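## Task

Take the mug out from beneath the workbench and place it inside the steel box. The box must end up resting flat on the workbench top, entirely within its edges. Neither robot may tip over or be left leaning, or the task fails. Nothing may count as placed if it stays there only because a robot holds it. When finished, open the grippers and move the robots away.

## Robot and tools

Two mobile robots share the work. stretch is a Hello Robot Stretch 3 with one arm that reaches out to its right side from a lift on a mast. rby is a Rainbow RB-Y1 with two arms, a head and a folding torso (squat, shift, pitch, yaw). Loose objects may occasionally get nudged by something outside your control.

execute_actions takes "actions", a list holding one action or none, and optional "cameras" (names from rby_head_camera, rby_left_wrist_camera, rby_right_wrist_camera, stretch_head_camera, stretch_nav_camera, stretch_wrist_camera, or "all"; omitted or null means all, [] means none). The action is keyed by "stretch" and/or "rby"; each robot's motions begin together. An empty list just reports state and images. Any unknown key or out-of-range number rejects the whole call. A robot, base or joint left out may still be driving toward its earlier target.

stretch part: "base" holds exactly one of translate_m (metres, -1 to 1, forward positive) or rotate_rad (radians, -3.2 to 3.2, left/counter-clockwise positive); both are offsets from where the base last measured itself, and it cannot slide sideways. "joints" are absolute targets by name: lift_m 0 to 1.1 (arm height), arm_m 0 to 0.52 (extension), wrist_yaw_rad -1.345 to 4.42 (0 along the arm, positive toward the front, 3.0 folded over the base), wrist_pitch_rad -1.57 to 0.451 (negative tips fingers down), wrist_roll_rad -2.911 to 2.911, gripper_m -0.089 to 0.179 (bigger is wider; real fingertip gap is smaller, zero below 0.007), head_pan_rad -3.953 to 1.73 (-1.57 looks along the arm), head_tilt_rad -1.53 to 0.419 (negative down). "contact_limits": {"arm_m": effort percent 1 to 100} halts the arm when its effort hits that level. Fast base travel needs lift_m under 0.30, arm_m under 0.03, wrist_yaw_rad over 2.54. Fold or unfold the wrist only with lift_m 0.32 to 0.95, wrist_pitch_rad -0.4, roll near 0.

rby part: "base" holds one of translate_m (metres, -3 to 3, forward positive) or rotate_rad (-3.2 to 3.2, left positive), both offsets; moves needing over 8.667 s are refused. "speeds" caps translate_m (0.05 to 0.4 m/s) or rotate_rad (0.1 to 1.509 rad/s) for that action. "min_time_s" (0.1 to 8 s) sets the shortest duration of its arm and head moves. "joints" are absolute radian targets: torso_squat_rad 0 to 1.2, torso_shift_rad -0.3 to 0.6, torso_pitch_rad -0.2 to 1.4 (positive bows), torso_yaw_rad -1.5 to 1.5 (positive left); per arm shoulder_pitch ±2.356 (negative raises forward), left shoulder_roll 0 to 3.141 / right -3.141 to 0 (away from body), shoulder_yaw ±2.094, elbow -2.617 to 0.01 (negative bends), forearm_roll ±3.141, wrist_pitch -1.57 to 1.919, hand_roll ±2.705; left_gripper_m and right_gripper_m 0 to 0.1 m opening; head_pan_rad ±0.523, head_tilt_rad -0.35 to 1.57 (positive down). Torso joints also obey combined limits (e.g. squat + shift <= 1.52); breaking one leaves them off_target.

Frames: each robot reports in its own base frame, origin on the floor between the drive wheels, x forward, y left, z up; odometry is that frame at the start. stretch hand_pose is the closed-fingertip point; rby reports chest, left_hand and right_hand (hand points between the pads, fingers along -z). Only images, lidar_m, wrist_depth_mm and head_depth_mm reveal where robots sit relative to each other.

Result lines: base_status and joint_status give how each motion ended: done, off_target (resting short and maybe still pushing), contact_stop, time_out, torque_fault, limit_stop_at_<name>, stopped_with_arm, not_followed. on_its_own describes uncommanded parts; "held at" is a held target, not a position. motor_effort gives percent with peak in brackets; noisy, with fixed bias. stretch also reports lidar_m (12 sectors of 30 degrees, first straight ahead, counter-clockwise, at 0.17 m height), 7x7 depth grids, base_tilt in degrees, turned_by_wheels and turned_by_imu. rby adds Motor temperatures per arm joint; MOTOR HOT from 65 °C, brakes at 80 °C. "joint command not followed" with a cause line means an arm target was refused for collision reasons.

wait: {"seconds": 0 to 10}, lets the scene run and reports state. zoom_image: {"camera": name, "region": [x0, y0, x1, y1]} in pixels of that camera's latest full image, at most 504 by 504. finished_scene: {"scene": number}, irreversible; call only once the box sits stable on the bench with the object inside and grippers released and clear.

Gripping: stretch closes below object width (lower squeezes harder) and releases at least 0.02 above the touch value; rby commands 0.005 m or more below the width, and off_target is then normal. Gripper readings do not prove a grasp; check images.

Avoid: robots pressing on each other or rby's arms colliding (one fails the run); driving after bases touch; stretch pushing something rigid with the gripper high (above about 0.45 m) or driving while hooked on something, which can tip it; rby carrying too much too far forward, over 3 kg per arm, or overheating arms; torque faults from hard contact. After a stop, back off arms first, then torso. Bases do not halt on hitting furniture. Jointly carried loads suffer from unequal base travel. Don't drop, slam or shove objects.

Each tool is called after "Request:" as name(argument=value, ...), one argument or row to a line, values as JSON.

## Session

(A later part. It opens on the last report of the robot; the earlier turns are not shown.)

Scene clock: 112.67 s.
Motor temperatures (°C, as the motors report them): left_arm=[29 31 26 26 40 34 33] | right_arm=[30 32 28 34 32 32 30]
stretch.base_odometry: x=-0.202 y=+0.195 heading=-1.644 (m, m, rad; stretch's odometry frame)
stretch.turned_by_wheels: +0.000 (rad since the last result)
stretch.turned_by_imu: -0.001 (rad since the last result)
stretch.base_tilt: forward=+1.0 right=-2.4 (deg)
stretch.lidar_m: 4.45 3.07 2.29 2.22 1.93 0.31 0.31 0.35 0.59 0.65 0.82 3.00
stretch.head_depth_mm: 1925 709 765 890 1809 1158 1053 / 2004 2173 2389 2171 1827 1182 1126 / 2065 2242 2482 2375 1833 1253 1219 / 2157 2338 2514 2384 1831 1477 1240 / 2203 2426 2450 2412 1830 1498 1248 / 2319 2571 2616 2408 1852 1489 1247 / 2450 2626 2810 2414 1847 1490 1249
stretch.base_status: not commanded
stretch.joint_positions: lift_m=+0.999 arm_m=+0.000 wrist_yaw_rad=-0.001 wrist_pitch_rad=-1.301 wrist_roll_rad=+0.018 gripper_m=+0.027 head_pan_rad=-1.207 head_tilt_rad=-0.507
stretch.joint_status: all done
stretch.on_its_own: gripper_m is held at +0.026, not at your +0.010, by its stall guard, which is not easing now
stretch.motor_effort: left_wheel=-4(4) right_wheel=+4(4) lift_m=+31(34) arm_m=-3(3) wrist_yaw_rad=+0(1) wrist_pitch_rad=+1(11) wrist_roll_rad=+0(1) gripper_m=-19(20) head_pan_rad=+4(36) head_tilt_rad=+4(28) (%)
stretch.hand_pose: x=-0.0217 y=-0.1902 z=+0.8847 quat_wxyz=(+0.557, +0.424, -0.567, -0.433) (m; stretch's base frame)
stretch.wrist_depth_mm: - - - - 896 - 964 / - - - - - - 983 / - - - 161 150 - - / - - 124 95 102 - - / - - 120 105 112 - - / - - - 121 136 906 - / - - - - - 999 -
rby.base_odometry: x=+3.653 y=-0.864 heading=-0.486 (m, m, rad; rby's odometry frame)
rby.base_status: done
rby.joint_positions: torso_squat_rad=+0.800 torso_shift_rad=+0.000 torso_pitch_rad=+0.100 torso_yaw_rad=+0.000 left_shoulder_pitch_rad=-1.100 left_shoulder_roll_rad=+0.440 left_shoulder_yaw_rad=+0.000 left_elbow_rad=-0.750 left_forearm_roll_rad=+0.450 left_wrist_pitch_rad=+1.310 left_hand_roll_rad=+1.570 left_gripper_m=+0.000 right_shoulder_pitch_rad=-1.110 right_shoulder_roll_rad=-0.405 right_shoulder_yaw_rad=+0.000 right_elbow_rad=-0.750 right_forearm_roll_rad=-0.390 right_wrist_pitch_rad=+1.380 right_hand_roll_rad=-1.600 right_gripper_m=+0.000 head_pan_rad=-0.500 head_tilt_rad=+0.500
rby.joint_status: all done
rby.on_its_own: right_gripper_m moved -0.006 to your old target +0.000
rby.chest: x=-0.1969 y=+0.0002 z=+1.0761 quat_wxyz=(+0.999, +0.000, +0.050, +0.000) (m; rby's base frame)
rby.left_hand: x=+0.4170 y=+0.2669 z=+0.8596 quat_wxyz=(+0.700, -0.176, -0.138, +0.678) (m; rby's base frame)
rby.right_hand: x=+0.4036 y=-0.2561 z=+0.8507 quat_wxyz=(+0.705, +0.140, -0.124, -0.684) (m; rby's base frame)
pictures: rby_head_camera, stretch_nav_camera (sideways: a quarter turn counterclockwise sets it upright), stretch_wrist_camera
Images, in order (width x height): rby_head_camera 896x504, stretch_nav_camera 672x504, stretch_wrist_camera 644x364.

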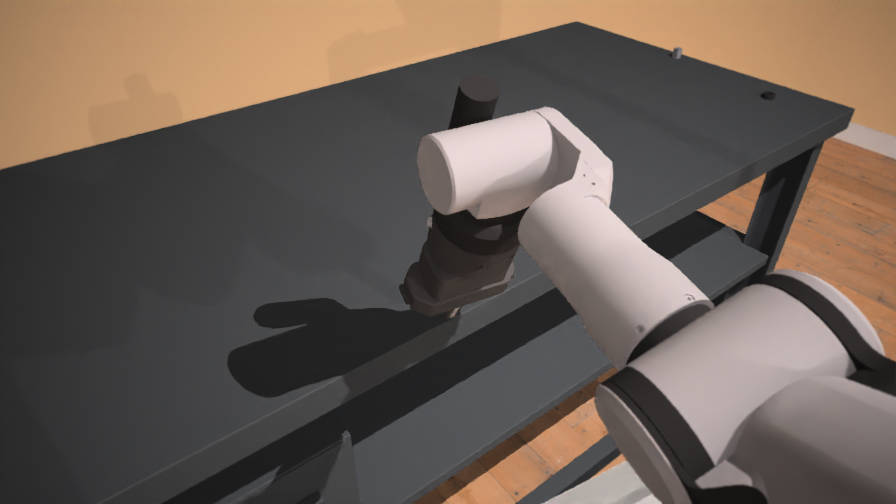

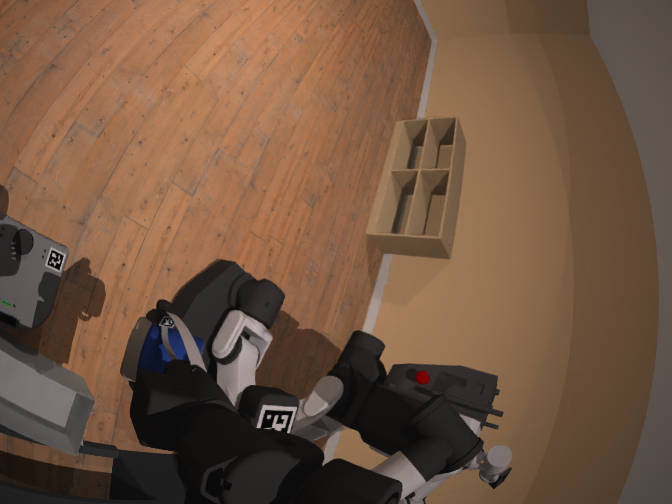

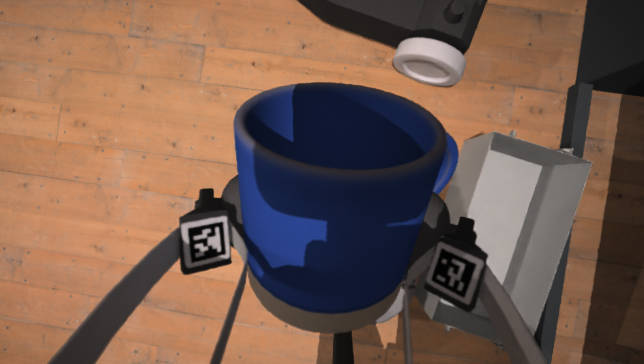

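Request:
execute_actions(
  actions=[
    {"stretch":{"joints":{"head_tilt_rad":-1.1,"head_pan_rad":-2.3}},"rby":{"base":{"translate_m":-0.5},"speeds":{"translate_m":0.25},"joints":{"head_tilt_rad":0.85,"head_pan_rad":-0.2}}},
  ],
  cameras=["stretch_head_camera","stretch_nav_camera","rby_head_camera"],
)

Scene clock: 116.60 s.
Motor temperatures (°C, as the motors report them): left_arm=[29 31 26 26 40 34 33] | right_arm=[30 32 28 34 32 32 30]
stretch.base_odometry: x=-0.202 y=+0.195 heading=-1.644 (m, m, rad; stretch's odometry frame)
stretch.turned_by_wheels: +0.000 (rad since the last result)
stretch.turned_by_imu: +0.000 (rad since the last result)
stretch.base_tilt: forward=+1.1 right=-2.4 (deg)
stretch.lidar_m: 4.44 3.07 2.29 2.22 1.93 0.32 0.31 0.35 1.03 0.69 0.68 3.00
stretch.head_depth_mm: - - - 1359 1237 1163 1100 / - - 1500 1334 1270 1151 1074 / - - 1455 1341 1254 - - / - - - 1386 1269 - 1068 / - - - 1378 1265 1181 1082 / - - - - 1238 1169 1094 / - - - - 1235 1169 1092
stretch.base_status: not commanded
stretch.joint_positions: lift_m=+0.999 arm_m=+0.000 wrist_yaw_rad=-0.001 wrist_pitch_rad=-1.301 wrist_roll_rad=+0.018 gripper_m=+0.027 head_pan_rad=-2.293 head_tilt_rad=-1.086
stretch.joint_status: all done
stretch.on_its_own: gripper_m is held at +0.026, not at your +0.010, by its stall guard, which is not easing now
stretch.motor_effort: left_wheel=-4(4) right_wheel=+4(4) lift_m=+31(31) arm_m=-3(3) wrist_yaw_rad=+1(1) wrist_pitch_rad=+0(0) wrist_roll_rad=+0(0) gripper_m=-20(20) head_pan_rad=-5(51) head_tilt_rad=-10(51) (%)
stretch.hand_pose: x=-0.0217 y=-0.1902 z=+0.8847 quat_wxyz=(+0.557, +0.424, -0.567, -0.433) (m; stretch's base frame)
stretch.wrist_depth_mm: - - - - - - 963 / - - - - - - 983 / - - - 161 151 - - / - - 124 95 102 - - / - - 119 105 112 - - / - - - 121 137 939 - / - - - - - 993 -
rby.base_odometry: x=+3.210 y=-0.631 heading=-0.485 (m, m, rad; rby's odometry frame)
rby.base_status: done
rby.joint_positions: torso_squat_rad=+0.800 torso_shift_rad=+0.000 torso_pitch_rad=+0.100 torso_yaw_rad=+0.000 left_shoulder_pitch_rad=-1.100 left_shoulder_roll_rad=+0.440 left_shoulder_yaw_rad=+0.000 left_elbow_rad=-0.750 left_forearm_roll_rad=+0.450 left_wrist_pitch_rad=+1.310 left_hand_roll_rad=+1.570 left_gripper_m=+0.000 right_shoulder_pitch_rad=-1.110 right_shoulder_roll_rad=-0.405 right_shoulder_yaw_rad=+0.000 right_elbow_rad=-0.750 right_forearm_roll_rad=-0.390 right_wrist_pitch_rad=+1.380 right_hand_roll_rad=-1.600 right_gripper_m=+0.000 head_pan_rad=-0.200 head_tilt_rad=+0.850
rby.joint_status: all done
rby.chest: x=-0.1972 y=+0.0002 z=+1.0761 quat_wxyz=(+0.999, +0.000, +0.050, +0.000) (m; rby's base frame)
rby.left_hand: x=+0.4169 y=+0.2669 z=+0.8598 quat_wxyz=(+0.700, -0.176, -0.138, +0.678) (m; rby's base frame)
rby.right_hand: x=+0.4035 y=-0.2562 z=+0.8509 quat_wxyz=(+0.705, +0.140, -0.124, -0.684) (m; rby's base frame)
pictures: rby_head_camera, stretch_head_camera (sideways: a quarter turn clockwise sets it upright), stretch_nav_camera (sideways: a quarter turn counterclockwise sets it upright)
Images, in order (width x height): rby_head_camera 896x504, stretch_head_camera 896x504, stretch_nav_camera 672x504.

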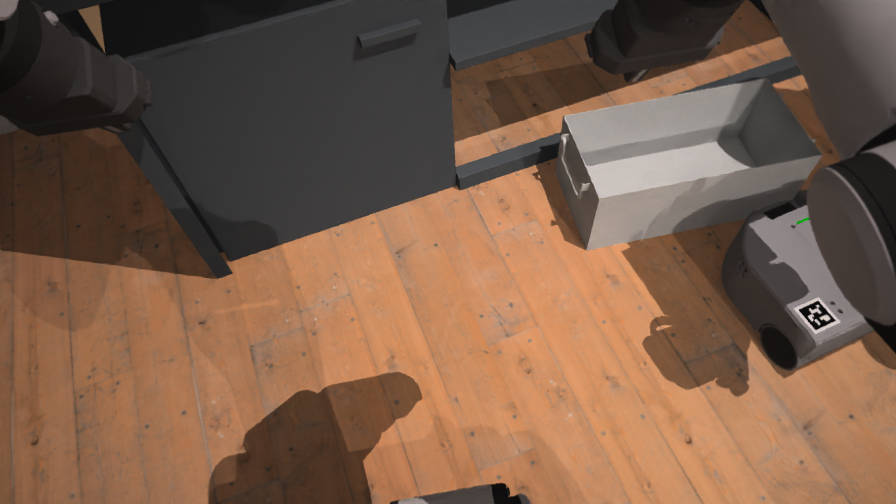

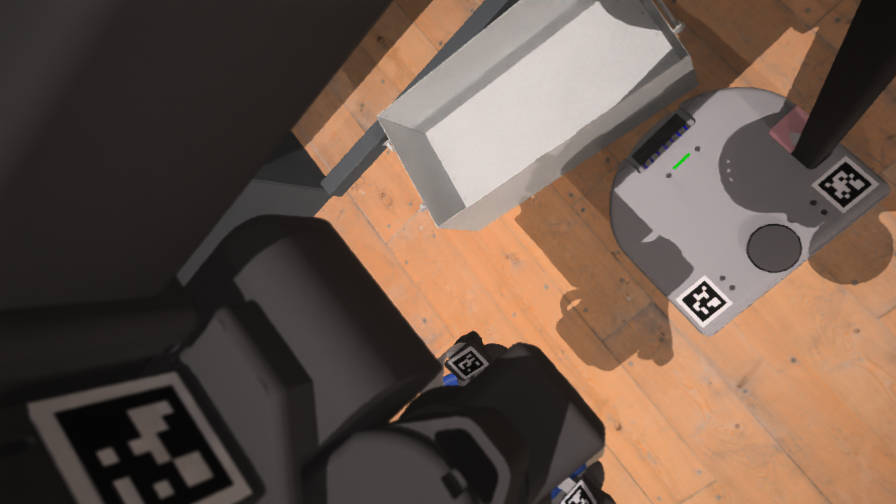

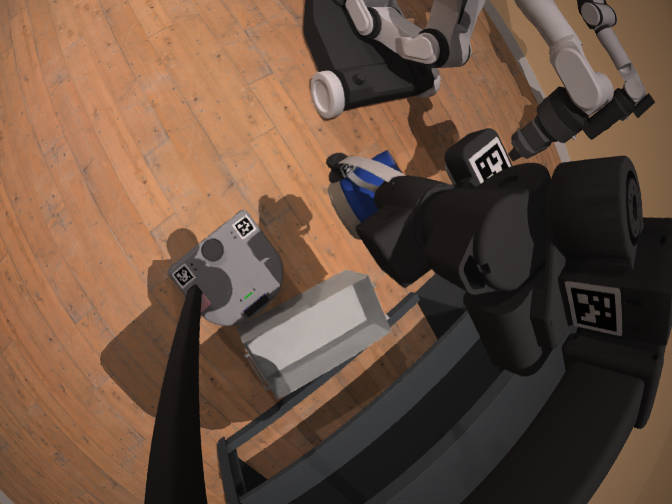

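Request:
execute_actions(
  actions=[
    {"stretch":{"base":{"translate_m":0.08},"joints":{"lift_m":0.75,"head_tilt_rad":-1.0,"head_pan_rad":-1.57}},"rby":{"base":{"translate_m":-1.0},"joints":{"head_tilt_rad":0.6,"head_pan_rad":0,"left_gripper_m":0.07,"right_gripper_m":0.07,"left_shoulder_pitch_rad":-0.8,"right_shoulder_pitch_rad":-0.8,"left_shoulder_roll_rad":0.15,"right_shoulder_roll_rad":-0.15,"left_forearm_roll_rad":0,"right_forearm_roll_rad":0,"left_elbow_rad":-0.9,"right_elbow_rad":-0.9,"left_wrist_pitch_rad":0.9,"right_wrist_pitch_rad":0.9,"left_hand_roll_rad":1.57,"right_hand_roll_rad":-1.57}}},
  ],
  cameras=["stretch_nav_camera"],
)

Request:
execute_actions(
  actions=[
    {"stretch":{"base":{"rotate_rad":-1.57},"joints":{"lift_m":0.48}},"rby":{"base":{"rotate_rad":-0.71},"joints":{"torso_squat_rad":1.1,"torso_shift_rad":0.15,"torso_pitch_rad":0.4,"head_tilt_rad":0.3}}},
  ],
  cameras=["stretch_head_camera","stretch_nav_camera","rby_head_camera"],
)

Scene clock: 125.87 s.
Motor temperatures (°C, as the motors report them): left_arm=[29 30 26 26 39 33 33] | right_arm=[30 31 28 34 31 32 30]
stretch.base_odometry: x=-0.208 y=+0.116 heading=-1.644 (m, m, rad; stretch's odometry frame)
stretch.turned_by_wheels: +0.000 (rad since the last result)
stretch.turned_by_imu: -0.001 (rad since the last result)
stretch.base_tilt: forward=+1.1 right=-2.6 (deg)
stretch.lidar_m: 4.36 3.06 2.28 2.22 2.03 0.39 0.39 0.44 1.15 2.40 1.47 1.41
stretch.head_depth_mm: 2156 1874 1641 1450 - - - / 2176 1867 1642 1433 - 1166 - / 2124 1836 1637 1450 - - - / 2159 1861 1628 1451 1304 1174 - / 2139 1878 1631 1445 1309 1183 1090 / 2126 1871 1630 1448 1301 1186 1083 / 2156 1871 1644 1450 1304 1183 1086
stretch.base_status: done
stretch.joint_positions: lift_m=+0.750 arm_m=+0.000 wrist_yaw_rad=-0.001 wrist_pitch_rad=-1.301 wrist_roll_rad=+0.018 gripper_m=+0.027 head_pan_rad=-1.577 head_tilt_rad=-1.001
stretch.joint_status: all done
stretch.on_its_own: gripper_m is held at +0.026, not at your +0.010, by its stall guard, which is not easing now
stretch.motor_effort: left_wheel=-4(5) right_wheel=+4(10) lift_m=+13(26) arm_m=-3(3) wrist_yaw_rad=+1(1) wrist_pitch_rad=+1(1) wrist_roll_rad=+0(0) gripper_m=-20(18) head_pan_rad=+4(47) head_tilt_rad=+1(14) (%)
stretch.hand_pose: x=-0.0217 y=-0.1901 z=+0.6357 quat_wxyz=(+0.557, +0.424, -0.567, -0.433) (m; stretch's base frame)
stretch.wrist_depth_mm: 849 840 822 805 807 786 784 / 850 845 816 806 805 784 764 / 854 830 827 161 150 783 679 / 843 853 124 95 102 782 764 / 838 835 119 105 112 744 772 / 842 825 810 121 130 647 763 / 856 825 830 135 - 778 739
rby.base_odometry: x=+2.325 y=-0.166 heading=-0.483 (m, m, rad; rby's odometry frame)
rby.base_status: done
rby.joint_positions: torso_squat_rad=+0.800 torso_shift_rad=+0.000 torso_pitch_rad=+0.100 torso_yaw_rad=+0.000 left_shoulder_pitch_rad=-0.800 left_shoulder_roll_rad=+0.150 left_shoulder_yaw_rad=+0.000 left_elbow_rad=-0.900 left_forearm_roll_rad=+0.000 left_wrist_pitch_rad=+0.900 left_hand_roll_rad=+1.570 left_gripper_m=+0.070 right_shoulder_pitch_rad=-0.800 right_shoulder_roll_rad=-0.150 right_shoulder_yaw_rad=+0.000 right_elbow_rad=-0.900 right_forearm_roll_rad=+0.000 right_wrist_pitch_rad=+0.900 right_hand_roll_rad=-1.570 right_gripper_m=+0.070 head_pan_rad=+0.000 head_tilt_rad=+0.600
rby.joint_status: all done
rby.chest: x=-0.1972 y=+0.0002 z=+1.0761 quat_wxyz=(+0.999, +0.000, +0.050, +0.000) (m; rby's base frame)
rby.left_hand: x=+0.4063 y=+0.2011 z=+0.7481 quat_wxyz=(+0.739, -0.187, -0.278, +0.585) (m; rby's base frame)
rby.right_hand: x=+0.4060 y=-0.2006 z=+0.7476 quat_wxyz=(+0.739, +0.187, -0.277, -0.585) (m; rby's base frame)
pictures: stretch_nav_camera (sideways: a quarter turn counterclockwise sets it upright)
Images, in order (width x height): stretch_nav_camera 672x504.

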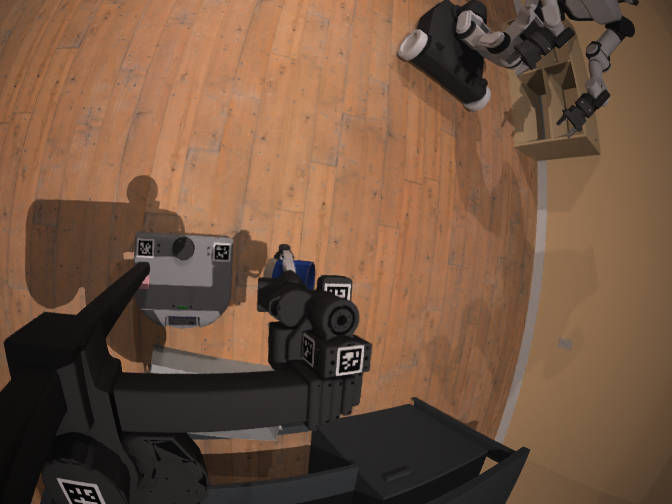

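Scene clock: 129.30 s.
Motor temperatures (°C, as the motors report them): left_arm=[29 30 26 26 39 33 33] | right_arm=[30 30 28 34 31 32 30]
stretch.base_odometry: x=-0.208 y=+0.116 heading=+3.070 (m, m, rad; stretch's odometry frame)
stretch.turned_by_wheels: -1.570 (rad since the last result)
stretch.turned_by_imu: -1.555 (rad since the last result)
stretch.base_tilt: forward=+1.2 right=-2.5 (deg)
stretch.lidar_m: 2.40 1.52 1.55 4.37 3.09 2.29 2.22 2.04 0.39 0.39 0.44 1.15
stretch.head_depth_mm: 846 1172 1133 1404 1310 1175 1095 / 845 1184 1126 1416 1301 1194 - / 851 1180 1131 1414 1297 - - / 850 1179 1139 1387 1301 1167 - / 851 1177 1140 1412 1262 1188 1079 / 854 1188 1135 1377 1261 1197 1089 / 856 1171 1145 1430 1294 1186 1088
stretch.base_status: done
stretch.joint_positions: lift_m=+0.480 arm_m=+0.000 wrist_yaw_rad=-0.001 wrist_pitch_rad=-1.302 wrist_roll_rad=+0.018 gripper_m=+0.027 head_pan_rad=-1.577 head_tilt_rad=-1.001
stretch.joint_status: all done
stretch.on_its_own: gripper_m is held at +0.026, not at your +0.010, by its stall guard, which is not easing now
stretch.motor_effort: left_wheel=+4(9) right_wheel=-5(10) lift_m=+13(14) arm_m=-3(3) wrist_yaw_rad=+0(1) wrist_pitch_rad=+1(1) wrist_roll_rad=+0(0) gripper_m=-19(19) head_pan_rad=+4(5) head_tilt_rad=+2(1) (%)
stretch.hand_pose: x=-0.0217 y=-0.1901 z=+0.3657 quat_wxyz=(+0.557, +0.424, -0.567, -0.433) (m; stretch's base frame)
stretch.wrist_depth_mm: 558 559 523 422 381 516 513 / 553 555 543 521 527 517 512 / 562 551 548 161 150 518 512 / 562 553 124 95 102 524 515 / 561 552 119 105 112 520 519 / 561 549 550 121 129 523 515 / 565 556 542 134 - - 508
rby.base_odometry: x=+2.325 y=-0.166 heading=-1.193 (m, m, rad; rby's odometry frame)
rby.base_status: done
rby.joint_positions: torso_squat_rad=+1.100 torso_shift_rad=+0.150 torso_pitch_rad=+0.400 torso_yaw_rad=+0.000 left_shoulder_pitch_rad=-0.800 left_shoulder_roll_rad=+0.150 left_shoulder_yaw_rad=+0.000 left_elbow_rad=-0.900 left_forearm_roll_rad=+0.000 left_wrist_pitch_rad=+0.900 left_hand_roll_rad=+1.570 left_gripper_m=+0.070 right_shoulder_pitch_rad=-0.800 right_shoulder_roll_rad=-0.150 right_shoulder_yaw_rad=+0.000 right_elbow_rad=-0.900 right_forearm_roll_rad=+0.000 right_wrist_pitch_rad=+0.900 right_hand_roll_rad=-1.570 right_gripper_m=+0.070 head_pan_rad=+0.000 head_tilt_rad=+0.300
rby.joint_status: all done
rby.chest: x=-0.0600 y=+0.0001 z=+0.8794 quat_wxyz=(+0.980, +0.000, +0.199, +0.000) (m; rby's base frame)
rby.left_hand: x=+0.4195 y=+0.2009 z=+0.3876 quat_wxyz=(+0.772, -0.098, -0.164, +0.606) (m; rby's base frame)
rby.right_hand: x=+0.4191 y=-0.2008 z=+0.3873 quat_wxyz=(+0.772, +0.098, -0.164, -0.606) (m; rby's base frame)
pictures: rby_head_camera, stretch_head_camera (sideways: a quarter turn clockwise sets it upright), stretch_nav_camera (sideways: a quarter turn counterclockwise sets it upright)
Images, in order (width x height): rby_head_camera 896x504, stretch_head_camera 896x504, stretch_nav_camera 672x504.

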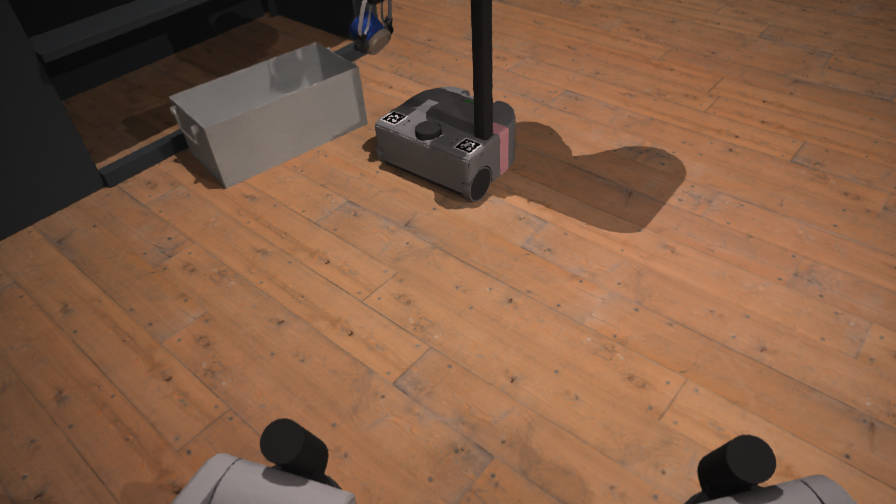

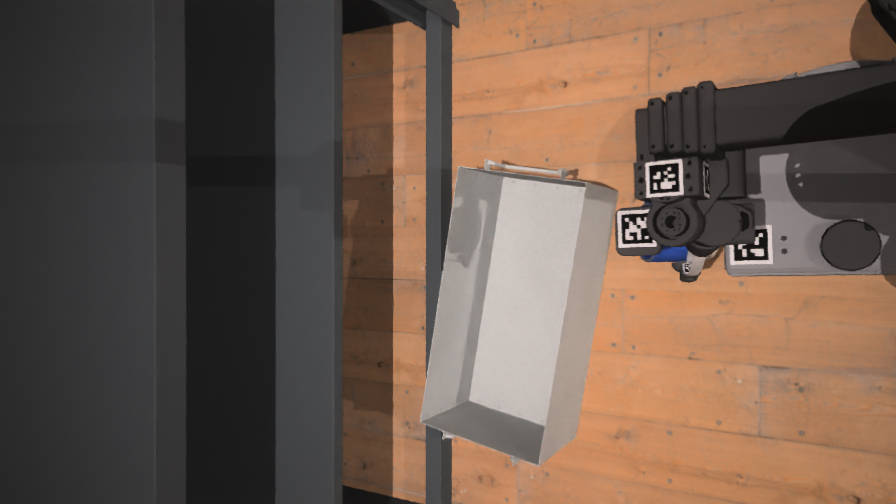

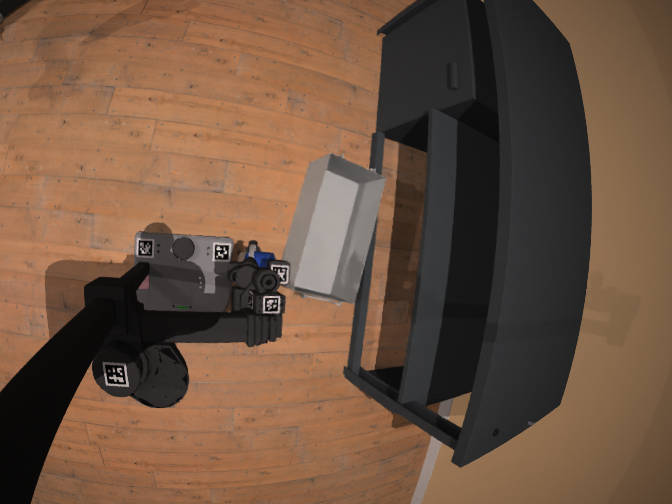

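Request:
execute_actions(
  actions=[
    {"stretch":{"base":{"translate_m":0.09},"joints":{"arm_m":0.33}}},
  ],
)

Scene clock: 136.23 s.
Motor temperatures (°C, as the motors report them): left_arm=[29 29 26 26 38 33 33] | right_arm=[30 30 28 34 31 32 30]
stretch.base_odometry: x=-0.298 y=+0.122 heading=+3.070 (m, m, rad; stretch's odometry frame)
stretch.turned_by_wheels: +0.000 (rad since the last result)
stretch.turned_by_imu: -0.001 (rad since the last result)
stretch.base_tilt: forward=+1.1 right=-2.5 (deg)
stretch.lidar_m: 2.31 1.45 1.48 4.37 3.19 2.38 2.31 2.05 0.41 0.41 0.46 1.16
stretch.head_depth_mm: 848 1181 1131 1412 1296 1182 1098 / 843 1180 1137 1414 1302 1199 - / 845 1178 1113 1355 1270 1212 - / 848 1186 1122 1377 1277 1197 - / 851 1182 1135 1410 1263 1184 1088 / 851 1183 1136 1410 1285 1185 1085 / 850 1178 1130 1423 1303 1194 1091
stretch.base_status: done
stretch.joint_positions: lift_m=+0.480 arm_m=+0.330 wrist_yaw_rad=-0.001 wrist_pitch_rad=-1.303 wrist_roll_rad=+0.018 gripper_m=+0.027 head_pan_rad=-1.577 head_tilt_rad=-1.001
stretch.joint_status: all done
stretch.on_its_own: gripper_m is held at +0.026, not at your +0.010, by its stall guard, which is not easing now
stretch.motor_effort: left_wheel=+3(9) right_wheel=-5(6) lift_m=+14(14) arm_m=+2(2) wrist_yaw_rad=-1(0) wrist_pitch_rad=+1(1) wrist_roll_rad=+0(0) gripper_m=-19(19) head_pan_rad=+4(4) head_tilt_rad=+1(0) (%)
stretch.hand_pose: x=-0.0217 y=-0.5193 z=+0.3657 quat_wxyz=(+0.557, +0.425, -0.567, -0.433) (m; stretch's base frame)
stretch.wrist_depth_mm: 561 396 406 482 479 474 503 / 557 430 540 374 377 516 505 / 559 462 543 161 150 409 514 / 396 492 124 95 102 444 507 / 565 439 119 106 112 385 509 / 565 552 545 122 141 360 516 / 561 546 538 534 521 388 513
rby.base_odometry: x=+2.325 y=-0.166 heading=-1.193 (m, m, rad; rby's odometry frame)
rby.base_status: not commanded
rby.joint_positions: torso_squat_rad=+1.100 torso_shift_rad=+0.150 torso_pitch_rad=+0.400 torso_yaw_rad=+0.000 left_shoulder_pitch_rad=-0.800 left_shoulder_roll_rad=+0.150 left_shoulder_yaw_rad=+0.000 left_elbow_rad=-0.900 left_forearm_roll_rad=+0.000 left_wrist_pitch_rad=+0.900 left_hand_roll_rad=+1.570 left_gripper_m=+0.070 right_shoulder_pitch_rad=-0.800 right_shoulder_roll_rad=-0.150 right_shoulder_yaw_rad=+0.000 right_elbow_rad=-0.900 right_forearm_roll_rad=+0.000 right_wrist_pitch_rad=+0.900 right_hand_roll_rad=-1.570 right_gripper_m=+0.070 head_pan_rad=+0.000 head_tilt_rad=+0.300
rby.joint_status: not commanded
rby.chest: x=-0.0600 y=+0.0001 z=+0.8794 quat_wxyz=(+0.980, +0.000, +0.199, +0.000) (m; rby's base frame)
rby.left_hand: x=+0.4195 y=+0.2009 z=+0.3876 quat_wxyz=(+0.772, -0.098, -0.164, +0.606) (m; rby's base frame)
rby.right_hand: x=+0.4191 y=-0.2008 z=+0.3873 quat_wxyz=(+0.772, +0.098, -0.164, -0.606) (m; rby's base frame)
pictures: rby_head_camera, rby_left_wrist_camera, rby_right_wrist_camera, stretch_head_camera (sideways: a quarter turn clockwise sets it upright), stretch_nav_camera (sideways: a quarter turn counterclockwise sets it upright), stretch_wrist_camera
Images, in order (width x height): rby_head_camera 896x504, rby_left_wrist_camera 644x364, rby_right_wrist_camera 644x364, stretch_head_camera 896x504, stretch_nav_camera 672x504, stretch_wrist_camera 644x364.

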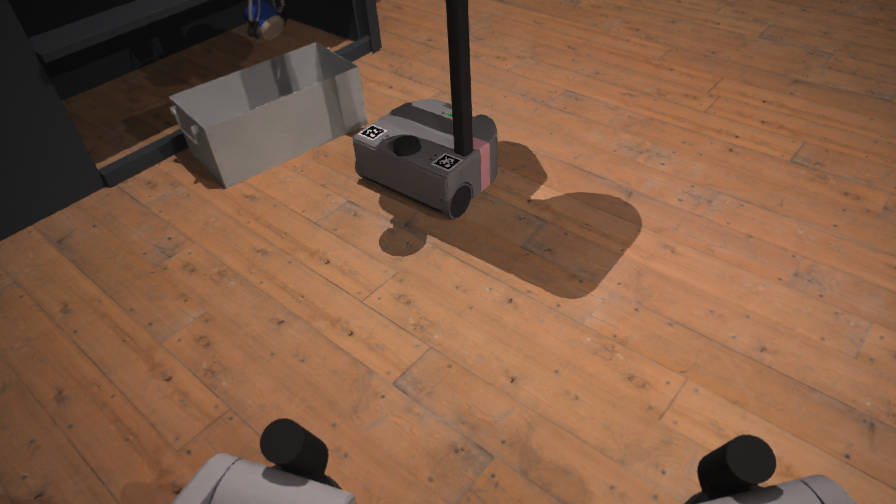

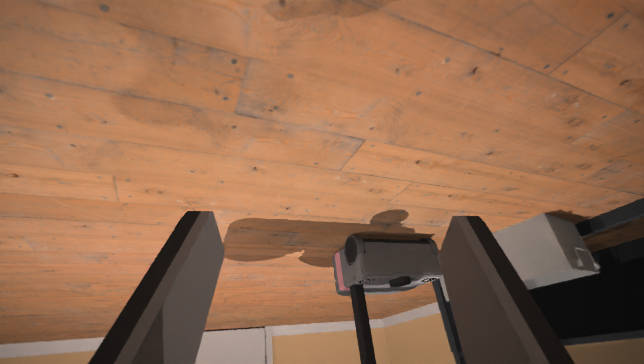

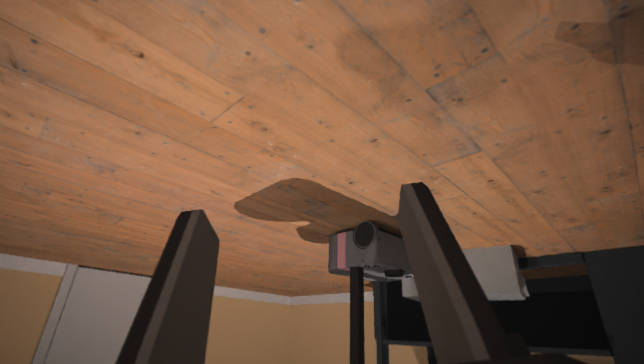

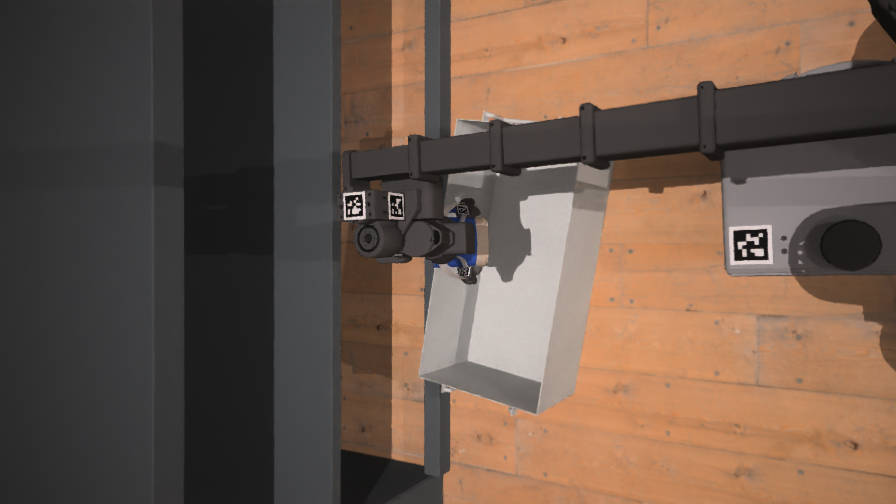

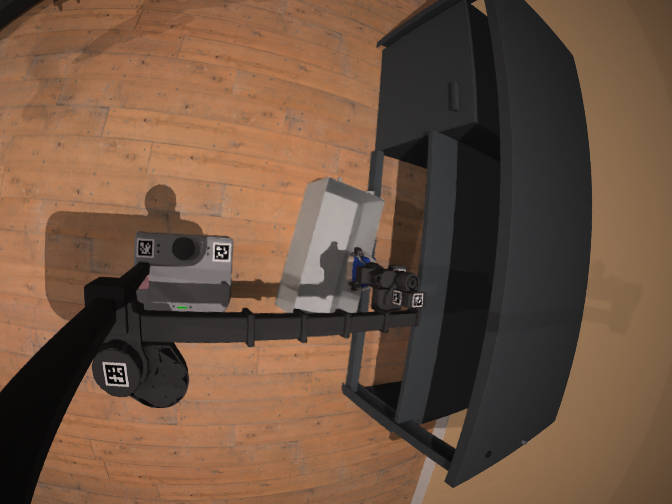

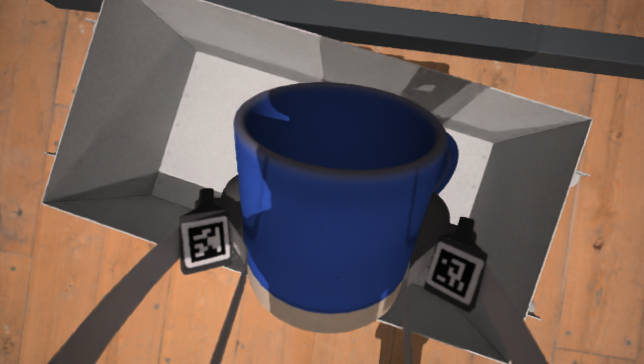

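Request:
execute_actions(
  actions=[
    {"stretch":{"base":{"translate_m":0.04},"joints":{"lift_m":0.24}},"rby":{"base":{"translate_m":0.3}}},
  ],
  cameras=["rby_head_camera","stretch_head_camera","stretch_wrist_camera"],
)

Scene clock: 140.43 s.
Motor temperatures (°C, as the motors report them): left_arm=[29 29 26 26 38 33 33] | right_arm=[29 30 28 34 30 32 30]
stretch.base_odometry: x=-0.338 y=+0.125 heading=+3.070 (m, m, rad; stretch's odometry frame)
stretch.turned_by_wheels: +0.000 (rad since the last result)
stretch.turned_by_imu: -0.001 (rad since the last result)
stretch.base_tilt: forward=+1.2 right=-2.4 (deg)
stretch.lidar_m: 2.27 1.12 1.14 4.37 3.25 2.42 2.35 2.05 0.42 0.42 0.47 1.16
stretch.head_depth_mm: 843 1171 1133 1420 1300 1184 1099 / 845 1175 1132 1407 1280 1198 - / 849 1180 1129 1405 1271 1196 - / 848 1183 1133 1425 1265 1196 - / 848 1186 1134 1394 1270 1187 1086 / 851 1182 1139 1434 1296 1180 1080 / 851 1181 1141 1405 1312 1186 1089
stretch.base_status: done
stretch.joint_positions: lift_m=+0.240 arm_m=+0.330 wrist_yaw_rad=-0.001 wrist_pitch_rad=-1.303 wrist_roll_rad=+0.018 gripper_m=+0.027 head_pan_rad=-1.577 head_tilt_rad=-1.001
stretch.joint_status: all done
stretch.on_its_own: gripper_m is held at +0.026, not at your +0.010, by its stall guard, which is not easing now
stretch.motor_effort: left_wheel=+3(10) right_wheel=-5(7) lift_m=+14(9) arm_m=+3(2) wrist_yaw_rad=+1(1) wrist_pitch_rad=+1(1) wrist_roll_rad=+0(0) gripper_m=-21(19) head_pan_rad=+4(4) head_tilt_rad=+2(1) (%)
stretch.hand_pose: x=-0.0217 y=-0.5192 z=+0.1256 quat_wxyz=(+0.557, +0.425, -0.567, -0.433) (m; stretch's base frame)
stretch.wrist_depth_mm: 263 297 294 289 268 231 201 / 277 298 294 289 285 281 256 / 294 300 295 161 151 282 278 / 304 298 124 95 102 283 277 / 264 299 119 105 112 283 278 / 197 225 242 121 141 280 279 / 158 171 198 209 284 283 278
rby.base_odometry: x=+2.436 y=-0.444 heading=-1.192 (m, m, rad; rby's odometry frame)
rby.base_status: done
rby.joint_positions: torso_squat_rad=+1.100 torso_shift_rad=+0.150 torso_pitch_rad=+0.400 torso_yaw_rad=+0.000 left_shoulder_pitch_rad=-0.800 left_shoulder_roll_rad=+0.150 left_shoulder_yaw_rad=+0.000 left_elbow_rad=-0.900 left_forearm_roll_rad=+0.000 left_wrist_pitch_rad=+0.900 left_hand_roll_rad=+1.570 left_gripper_m=+0.070 right_shoulder_pitch_rad=-0.800 right_shoulder_roll_rad=-0.150 right_shoulder_yaw_rad=+0.000 right_elbow_rad=-0.900 right_forearm_roll_rad=+0.000 right_wrist_pitch_rad=+0.900 right_hand_roll_rad=-1.570 right_gripper_m=+0.070 head_pan_rad=+0.000 head_tilt_rad=+0.300
rby.joint_status: not commanded
rby.chest: x=-0.0600 y=+0.0001 z=+0.8794 quat_wxyz=(+0.980, +0.000, +0.199, +0.000) (m; rby's base frame)
rby.left_hand: x=+0.4195 y=+0.2008 z=+0.3877 quat_wxyz=(+0.772, -0.098, -0.164, +0.606) (m; rby's base frame)
rby.right_hand: x=+0.4192 y=-0.2008 z=+0.3874 quat_wxyz=(+0.772, +0.098, -0.164, -0.606) (m; rby's base frame)
pictures: rby_head_camera, stretch_head_camera (sideways: a quarter turn clockwise sets it upright), stretch_wrist_camera
Images, in order (width x height): rby_head_camera 896x504, stretch_head_camera 896x504, stretch_wrist_camera 644x364.

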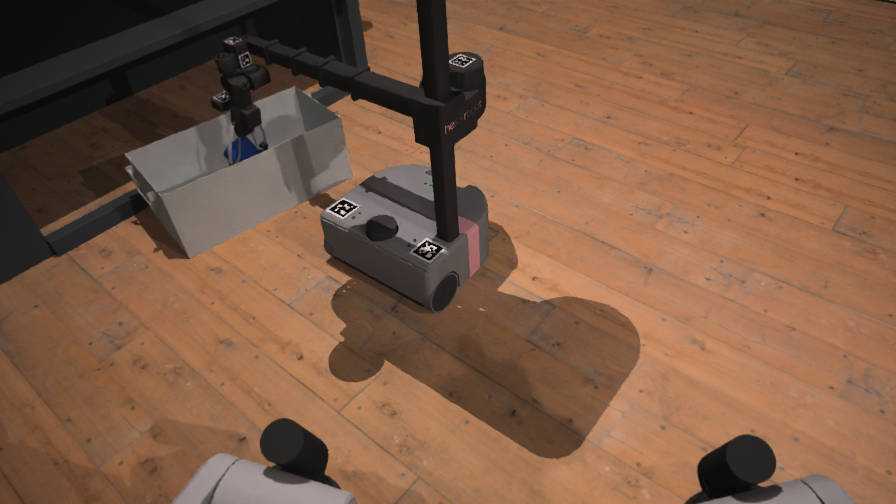

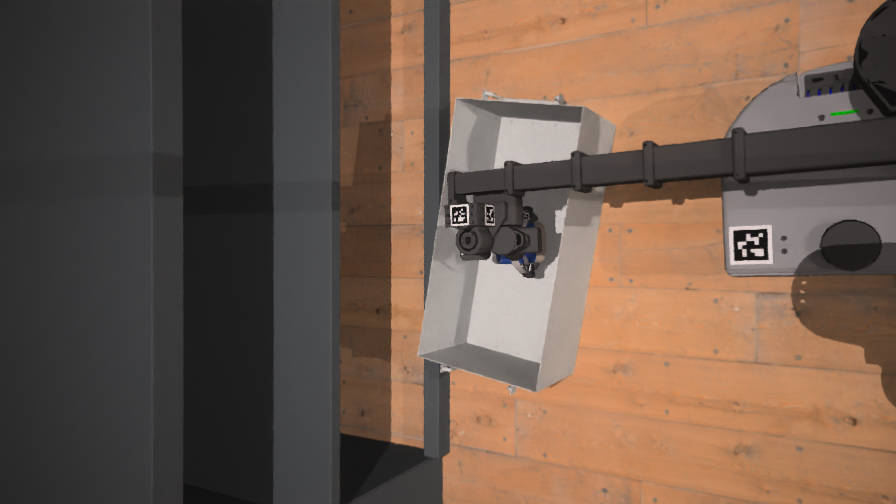

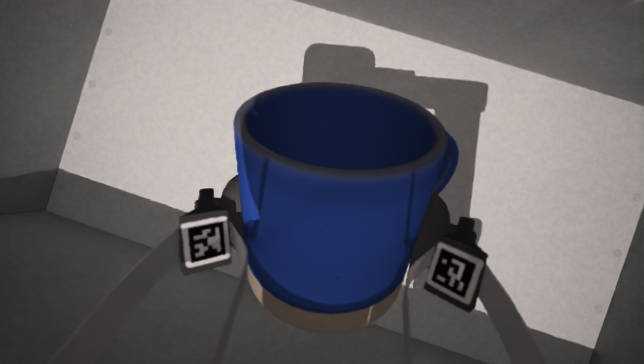

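Request:
execute_actions(
  actions=[
    {"stretch":{"joints":{"lift_m":0.185,"arm_m":0.345}}},
  ],
  cameras=["stretch_wrist_camera"],
)

Request:
execute_actions(
  actions=[
    {"stretch":{"joints":{"gripper_m":0.12}}},
  ],
  cameras=["stretch_wrist_camera"],
)

Request:
execute_actions(
  actions=[
    {"stretch":{"joints":{"lift_m":0.38}}},
  ],
  cameras=["stretch_wrist_camera","rby_head_camera"],
)

Scene clock: 142.83 s.
Motor temperatures (°C, as the motors report them): left_arm=[29 29 26 26 38 33 33] | right_arm=[29 30 28 34 30 32 30]
stretch.base_odometry: x=-0.338 y=+0.125 heading=+3.070 (m, m, rad; stretch's odometry frame)
stretch.turned_by_wheels: +0.000 (rad since the last result)
stretch.turned_by_imu: +0.000 (rad since the last result)
stretch.base_tilt: forward=+1.2 right=-2.4 (deg)
stretch.lidar_m: 2.27 1.12 1.14 4.38 3.27 2.42 2.35 2.05 0.42 0.42 0.47 1.16
stretch.head_depth_mm: 845 1172 1136 1427 1305 1187 1094 / 850 1181 1131 1421 1275 1203 - / 851 1176 1136 1410 1262 1210 - / 851 1184 1140 1424 1270 1197 - / 851 1181 1139 1380 1268 1183 1083 / 853 1180 1143 1432 1294 1189 1083 / 849 1181 1139 1413 1316 1189 1087
stretch.base_status: not commanded
stretch.joint_positions: lift_m=+0.185 arm_m=+0.345 wrist_yaw_rad=-0.001 wrist_pitch_rad=-1.304 wrist_roll_rad=+0.018 gripper_m=+0.027 head_pan_rad=-1.577 head_tilt_rad=-1.001
stretch.joint_status: all done
stretch.on_its_own: gripper_m is held at +0.026, not at your +0.010, by its stall guard, which is not easing now
stretch.motor_effort: left_wheel=+3(3) right_wheel=-5(5) lift_m=+13(12) arm_m=+2(2) wrist_yaw_rad=+1(1) wrist_pitch_rad=+1(1) wrist_roll_rad=+0(1) gripper_m=-19(18) head_pan_rad=+5(5) head_tilt_rad=+0(0) (%)
stretch.hand_pose: x=-0.0217 y=-0.5340 z=+0.0706 quat_wxyz=(+0.557, +0.425, -0.567, -0.433) (m; stretch's base frame)
stretch.wrist_depth_mm: 245 243 237 236 230 207 179 / 246 242 238 233 231 227 224 / 246 242 239 161 150 228 225 / 246 241 124 95 102 229 224 / 246 244 120 105 112 229 225 / 220 242 239 121 141 228 225 / 178 194 224 234 231 229 226
rby.base_odometry: x=+2.436 y=-0.444 heading=-1.192 (m, m, rad; rby's odometry frame)
rby.base_status: not commanded
rby.joint_positions: torso_squat_rad=+1.100 torso_shift_rad=+0.150 torso_pitch_rad=+0.400 torso_yaw_rad=+0.000 left_shoulder_pitch_rad=-0.800 left_shoulder_roll_rad=+0.150 left_shoulder_yaw_rad=+0.000 left_elbow_rad=-0.900 left_forearm_roll_rad=+0.000 left_wrist_pitch_rad=+0.900 left_hand_roll_rad=+1.570 left_gripper_m=+0.070 right_shoulder_pitch_rad=-0.800 right_shoulder_roll_rad=-0.150 right_shoulder_yaw_rad=+0.000 right_elbow_rad=-0.900 right_forearm_roll_rad=+0.000 right_wrist_pitch_rad=+0.900 right_hand_roll_rad=-1.570 right_gripper_m=+0.070 head_pan_rad=+0.000 head_tilt_rad=+0.300
rby.joint_status: not commanded
rby.chest: x=-0.0600 y=+0.0001 z=+0.8794 quat_wxyz=(+0.980, +0.000, +0.199, +0.000) (m; rby's base frame)
rby.left_hand: x=+0.4195 y=+0.2008 z=+0.3877 quat_wxyz=(+0.772, -0.098, -0.164, +0.606) (m; rby's base frame)
rby.right_hand: x=+0.4192 y=-0.2008 z=+0.3874 quat_wxyz=(+0.772, +0.098, -0.164, -0.606) (m; rby's base frame)
pictures: stretch_wrist_camera
Images, in order (width x height): stretch_wrist_camera 644x364.

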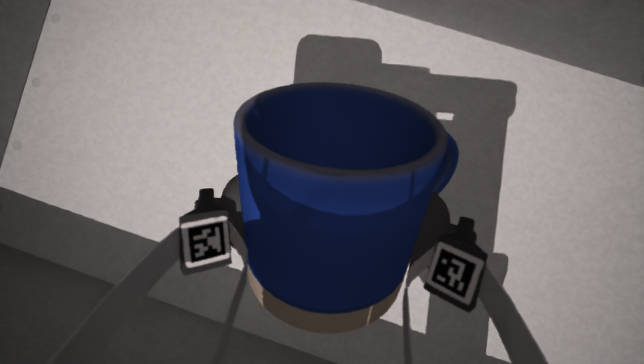

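Scene clock: 144.37 s.
Motor temperatures (°C, as the motors report them): left_arm=[29 29 26 26 38 33 33] | right_arm=[29 30 28 34 30 32 30]
stretch.base_odometry: x=-0.338 y=+0.125 heading=+3.070 (m, m, rad; stretch's odometry frame)
stretch.turned_by_wheels: +0.000 (rad since the last result)
stretch.turned_by_imu: +0.000 (rad since the last result)
stretch.base_tilt: forward=+1.2 right=-2.4 (deg)
stretch.lidar_m: 2.27 1.12 1.14 4.36 3.26 2.42 2.35 2.05 0.42 0.42 0.47 1.16
stretch.head_depth_mm: 844 1175 1133 1417 1304 1181 1096 / 848 1173 1135 1401 1285 1196 - / 850 1183 1138 1419 1268 1218 - / 852 1178 1138 1420 1273 1197 - / 853 1184 1139 1375 1267 1189 1088 / 853 1185 1137 1426 1290 1182 1088 / 856 1184 1144 1408 1305 1184 1087
stretch.base_status: not commanded
stretch.joint_positions: lift_m=+0.185 arm_m=+0.345 wrist_yaw_rad=-0.001 wrist_pitch_rad=-1.304 wrist_roll_rad=+0.018 gripper_m=+0.120 head_pan_rad=-1.577 head_tilt_rad=-1.001
stretch.joint_status: all done
stretch.motor_effort: left_wheel=+3(3) right_wheel=-5(5) lift_m=+13(13) arm_m=+2(2) wrist_yaw_rad=+1(2) wrist_pitch_rad=+1(1) wrist_roll_rad=+0(0) gripper_m=+1(82) head_pan_rad=+5(4) head_tilt_rad=-1(0) (%)
stretch.hand_pose: x=-0.0217 y=-0.5340 z=+0.0706 quat_wxyz=(+0.557, +0.425, -0.567, -0.433) (m; stretch's base frame)
stretch.wrist_depth_mm: 246 244 238 234 230 206 179 / 245 243 239 159 232 229 224 / 246 242 239 160 232 228 225 / 245 243 166 161 231 229 226 / 247 244 238 236 231 228 226 / 225 240 239 237 233 - 225 / - 194 227 235 233 228 225
rby.base_odometry: x=+2.436 y=-0.444 heading=-1.192 (m, m, rad; rby's odometry frame)
rby.base_status: not commanded
rby.joint_positions: torso_squat_rad=+1.100 torso_shift_rad=+0.150 torso_pitch_rad=+0.400 torso_yaw_rad=+0.000 left_shoulder_pitch_rad=-0.800 left_shoulder_roll_rad=+0.150 left_shoulder_yaw_rad=+0.000 left_elbow_rad=-0.900 left_forearm_roll_rad=+0.000 left_wrist_pitch_rad=+0.900 left_hand_roll_rad=+1.570 left_gripper_m=+0.070 right_shoulder_pitch_rad=-0.800 right_shoulder_roll_rad=-0.150 right_shoulder_yaw_rad=+0.000 right_elbow_rad=-0.900 right_forearm_roll_rad=+0.000 right_wrist_pitch_rad=+0.900 right_hand_roll_rad=-1.570 right_gripper_m=+0.070 head_pan_rad=+0.000 head_tilt_rad=+0.300
rby.joint_status: not commanded
rby.chest: x=-0.0600 y=+0.0001 z=+0.8794 quat_wxyz=(+0.980, +0.000, +0.199, +0.000) (m; rby's base frame)
rby.left_hand: x=+0.4195 y=+0.2008 z=+0.3877 quat_wxyz=(+0.772, -0.098, -0.164, +0.606) (m; rby's base frame)
rby.right_hand: x=+0.4192 y=-0.2008 z=+0.3874 quat_wxyz=(+0.772, +0.098, -0.164, -0.606) (m; rby's base frame)
pictures: stretch_wrist_camera
Images, in order (width x height): stretch_wrist_camera 644x364.

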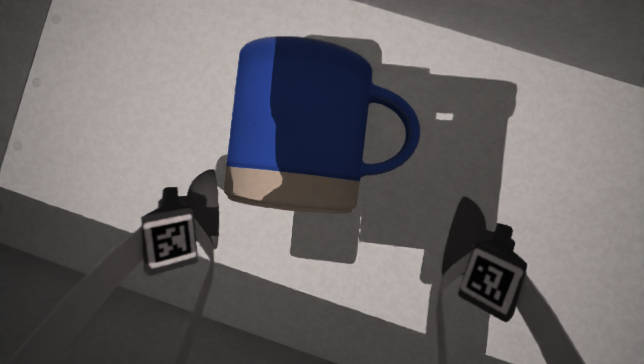

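Scene clock: 146.97 s.
Motor temperatures (°C, as the motors report them): left_arm=[29 29 26 26 38 33 33] | right_arm=[29 29 28 34 30 32 30]
stretch.base_odometry: x=-0.338 y=+0.125 heading=+3.070 (m, m, rad; stretch's odometry frame)
stretch.turned_by_wheels: +0.000 (rad since the last result)
stretch.turned_by_imu: +0.000 (rad since the last result)
stretch.base_tilt: forward=+1.1 right=-2.3 (deg)
stretch.lidar_m: 2.28 1.12 1.14 4.38 3.25 2.42 2.35 2.04 0.42 0.42 0.47 1.16
stretch.head_depth_mm: 846 1178 1132 1424 1300 1187 1097 / 845 1178 1131 1418 1285 1197 - / 847 1181 1130 - 1262 1199 - / 845 1184 1130 1379 1272 1199 - / 853 1178 1134 1382 1259 1181 1092 / 849 1179 1141 1424 1287 1186 1084 / 856 1187 1139 1412 1305 1190 1084
stretch.base_status: not commanded
stretch.joint_positions: lift_m=+0.379 arm_m=+0.345 wrist_yaw_rad=-0.001 wrist_pitch_rad=-1.304 wrist_roll_rad=+0.018 gripper_m=+0.120 head_pan_rad=-1.577 head_tilt_rad=-1.001
stretch.joint_status: all done
stretch.motor_effort: left_wheel=+4(3) right_wheel=-5(5) lift_m=+30(29) arm_m=+2(2) wrist_yaw_rad=+0(0) wrist_pitch_rad=+1(1) wrist_roll_rad=+1(0) gripper_m=+1(0) head_pan_rad=+4(3) head_tilt_rad=+2(1) (%)
stretch.hand_pose: x=-0.0217 y=-0.5341 z=+0.2647 quat_wxyz=(+0.557, +0.425, -0.567, -0.433) (m; stretch's base frame)
stretch.wrist_depth_mm: 269 340 360 289 257 372 364 / 275 367 436 434 341 275 247 / 287 396 435 383 421 411 314 / 306 415 440 362 423 422 340 / 292 365 432 434 428 418 317 / 454 271 314 389 426 - 302 / 456 443 438 271 323 381 277
rby.base_odometry: x=+2.436 y=-0.444 heading=-1.192 (m, m, rad; rby's odometry frame)
rby.base_status: not commanded
rby.joint_positions: torso_squat_rad=+1.100 torso_shift_rad=+0.150 torso_pitch_rad=+0.400 torso_yaw_rad=+0.000 left_shoulder_pitch_rad=-0.800 left_shoulder_roll_rad=+0.150 left_shoulder_yaw_rad=+0.000 left_elbow_rad=-0.900 left_forearm_roll_rad=+0.000 left_wrist_pitch_rad=+0.900 left_hand_roll_rad=+1.570 left_gripper_m=+0.070 right_shoulder_pitch_rad=-0.800 right_shoulder_roll_rad=-0.150 right_shoulder_yaw_rad=+0.000 right_elbow_rad=-0.900 right_forearm_roll_rad=+0.000 right_wrist_pitch_rad=+0.900 right_hand_roll_rad=-1.570 right_gripper_m=+0.070 head_pan_rad=+0.000 head_tilt_rad=+0.300
rby.joint_status: not commanded
rby.chest: x=-0.0600 y=+0.0001 z=+0.8794 quat_wxyz=(+0.980, +0.000, +0.199, +0.000) (m; rby's base frame)
rby.left_hand: x=+0.4195 y=+0.2008 z=+0.3877 quat_wxyz=(+0.772, -0.098, -0.164, +0.606) (m; rby's base frame)
rby.right_hand: x=+0.4192 y=-0.2008 z=+0.3874 quat_wxyz=(+0.772, +0.098, -0.164, -0.606) (m; rby's base frame)
pictures: rby_head_camera, stretch_wrist_camera
Images, in order (width x height): rby_head_camera 896x504, stretch_wrist_camera 644x364.

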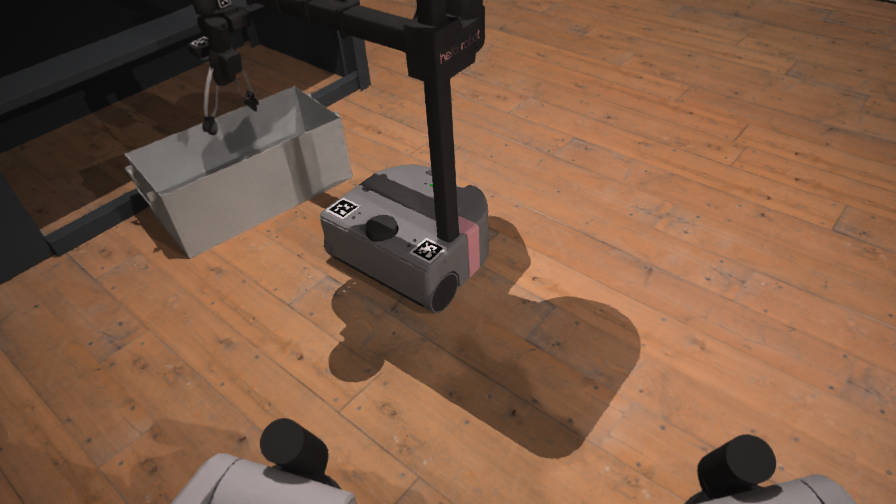

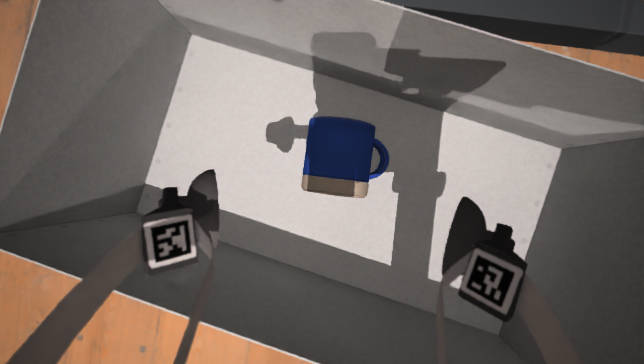

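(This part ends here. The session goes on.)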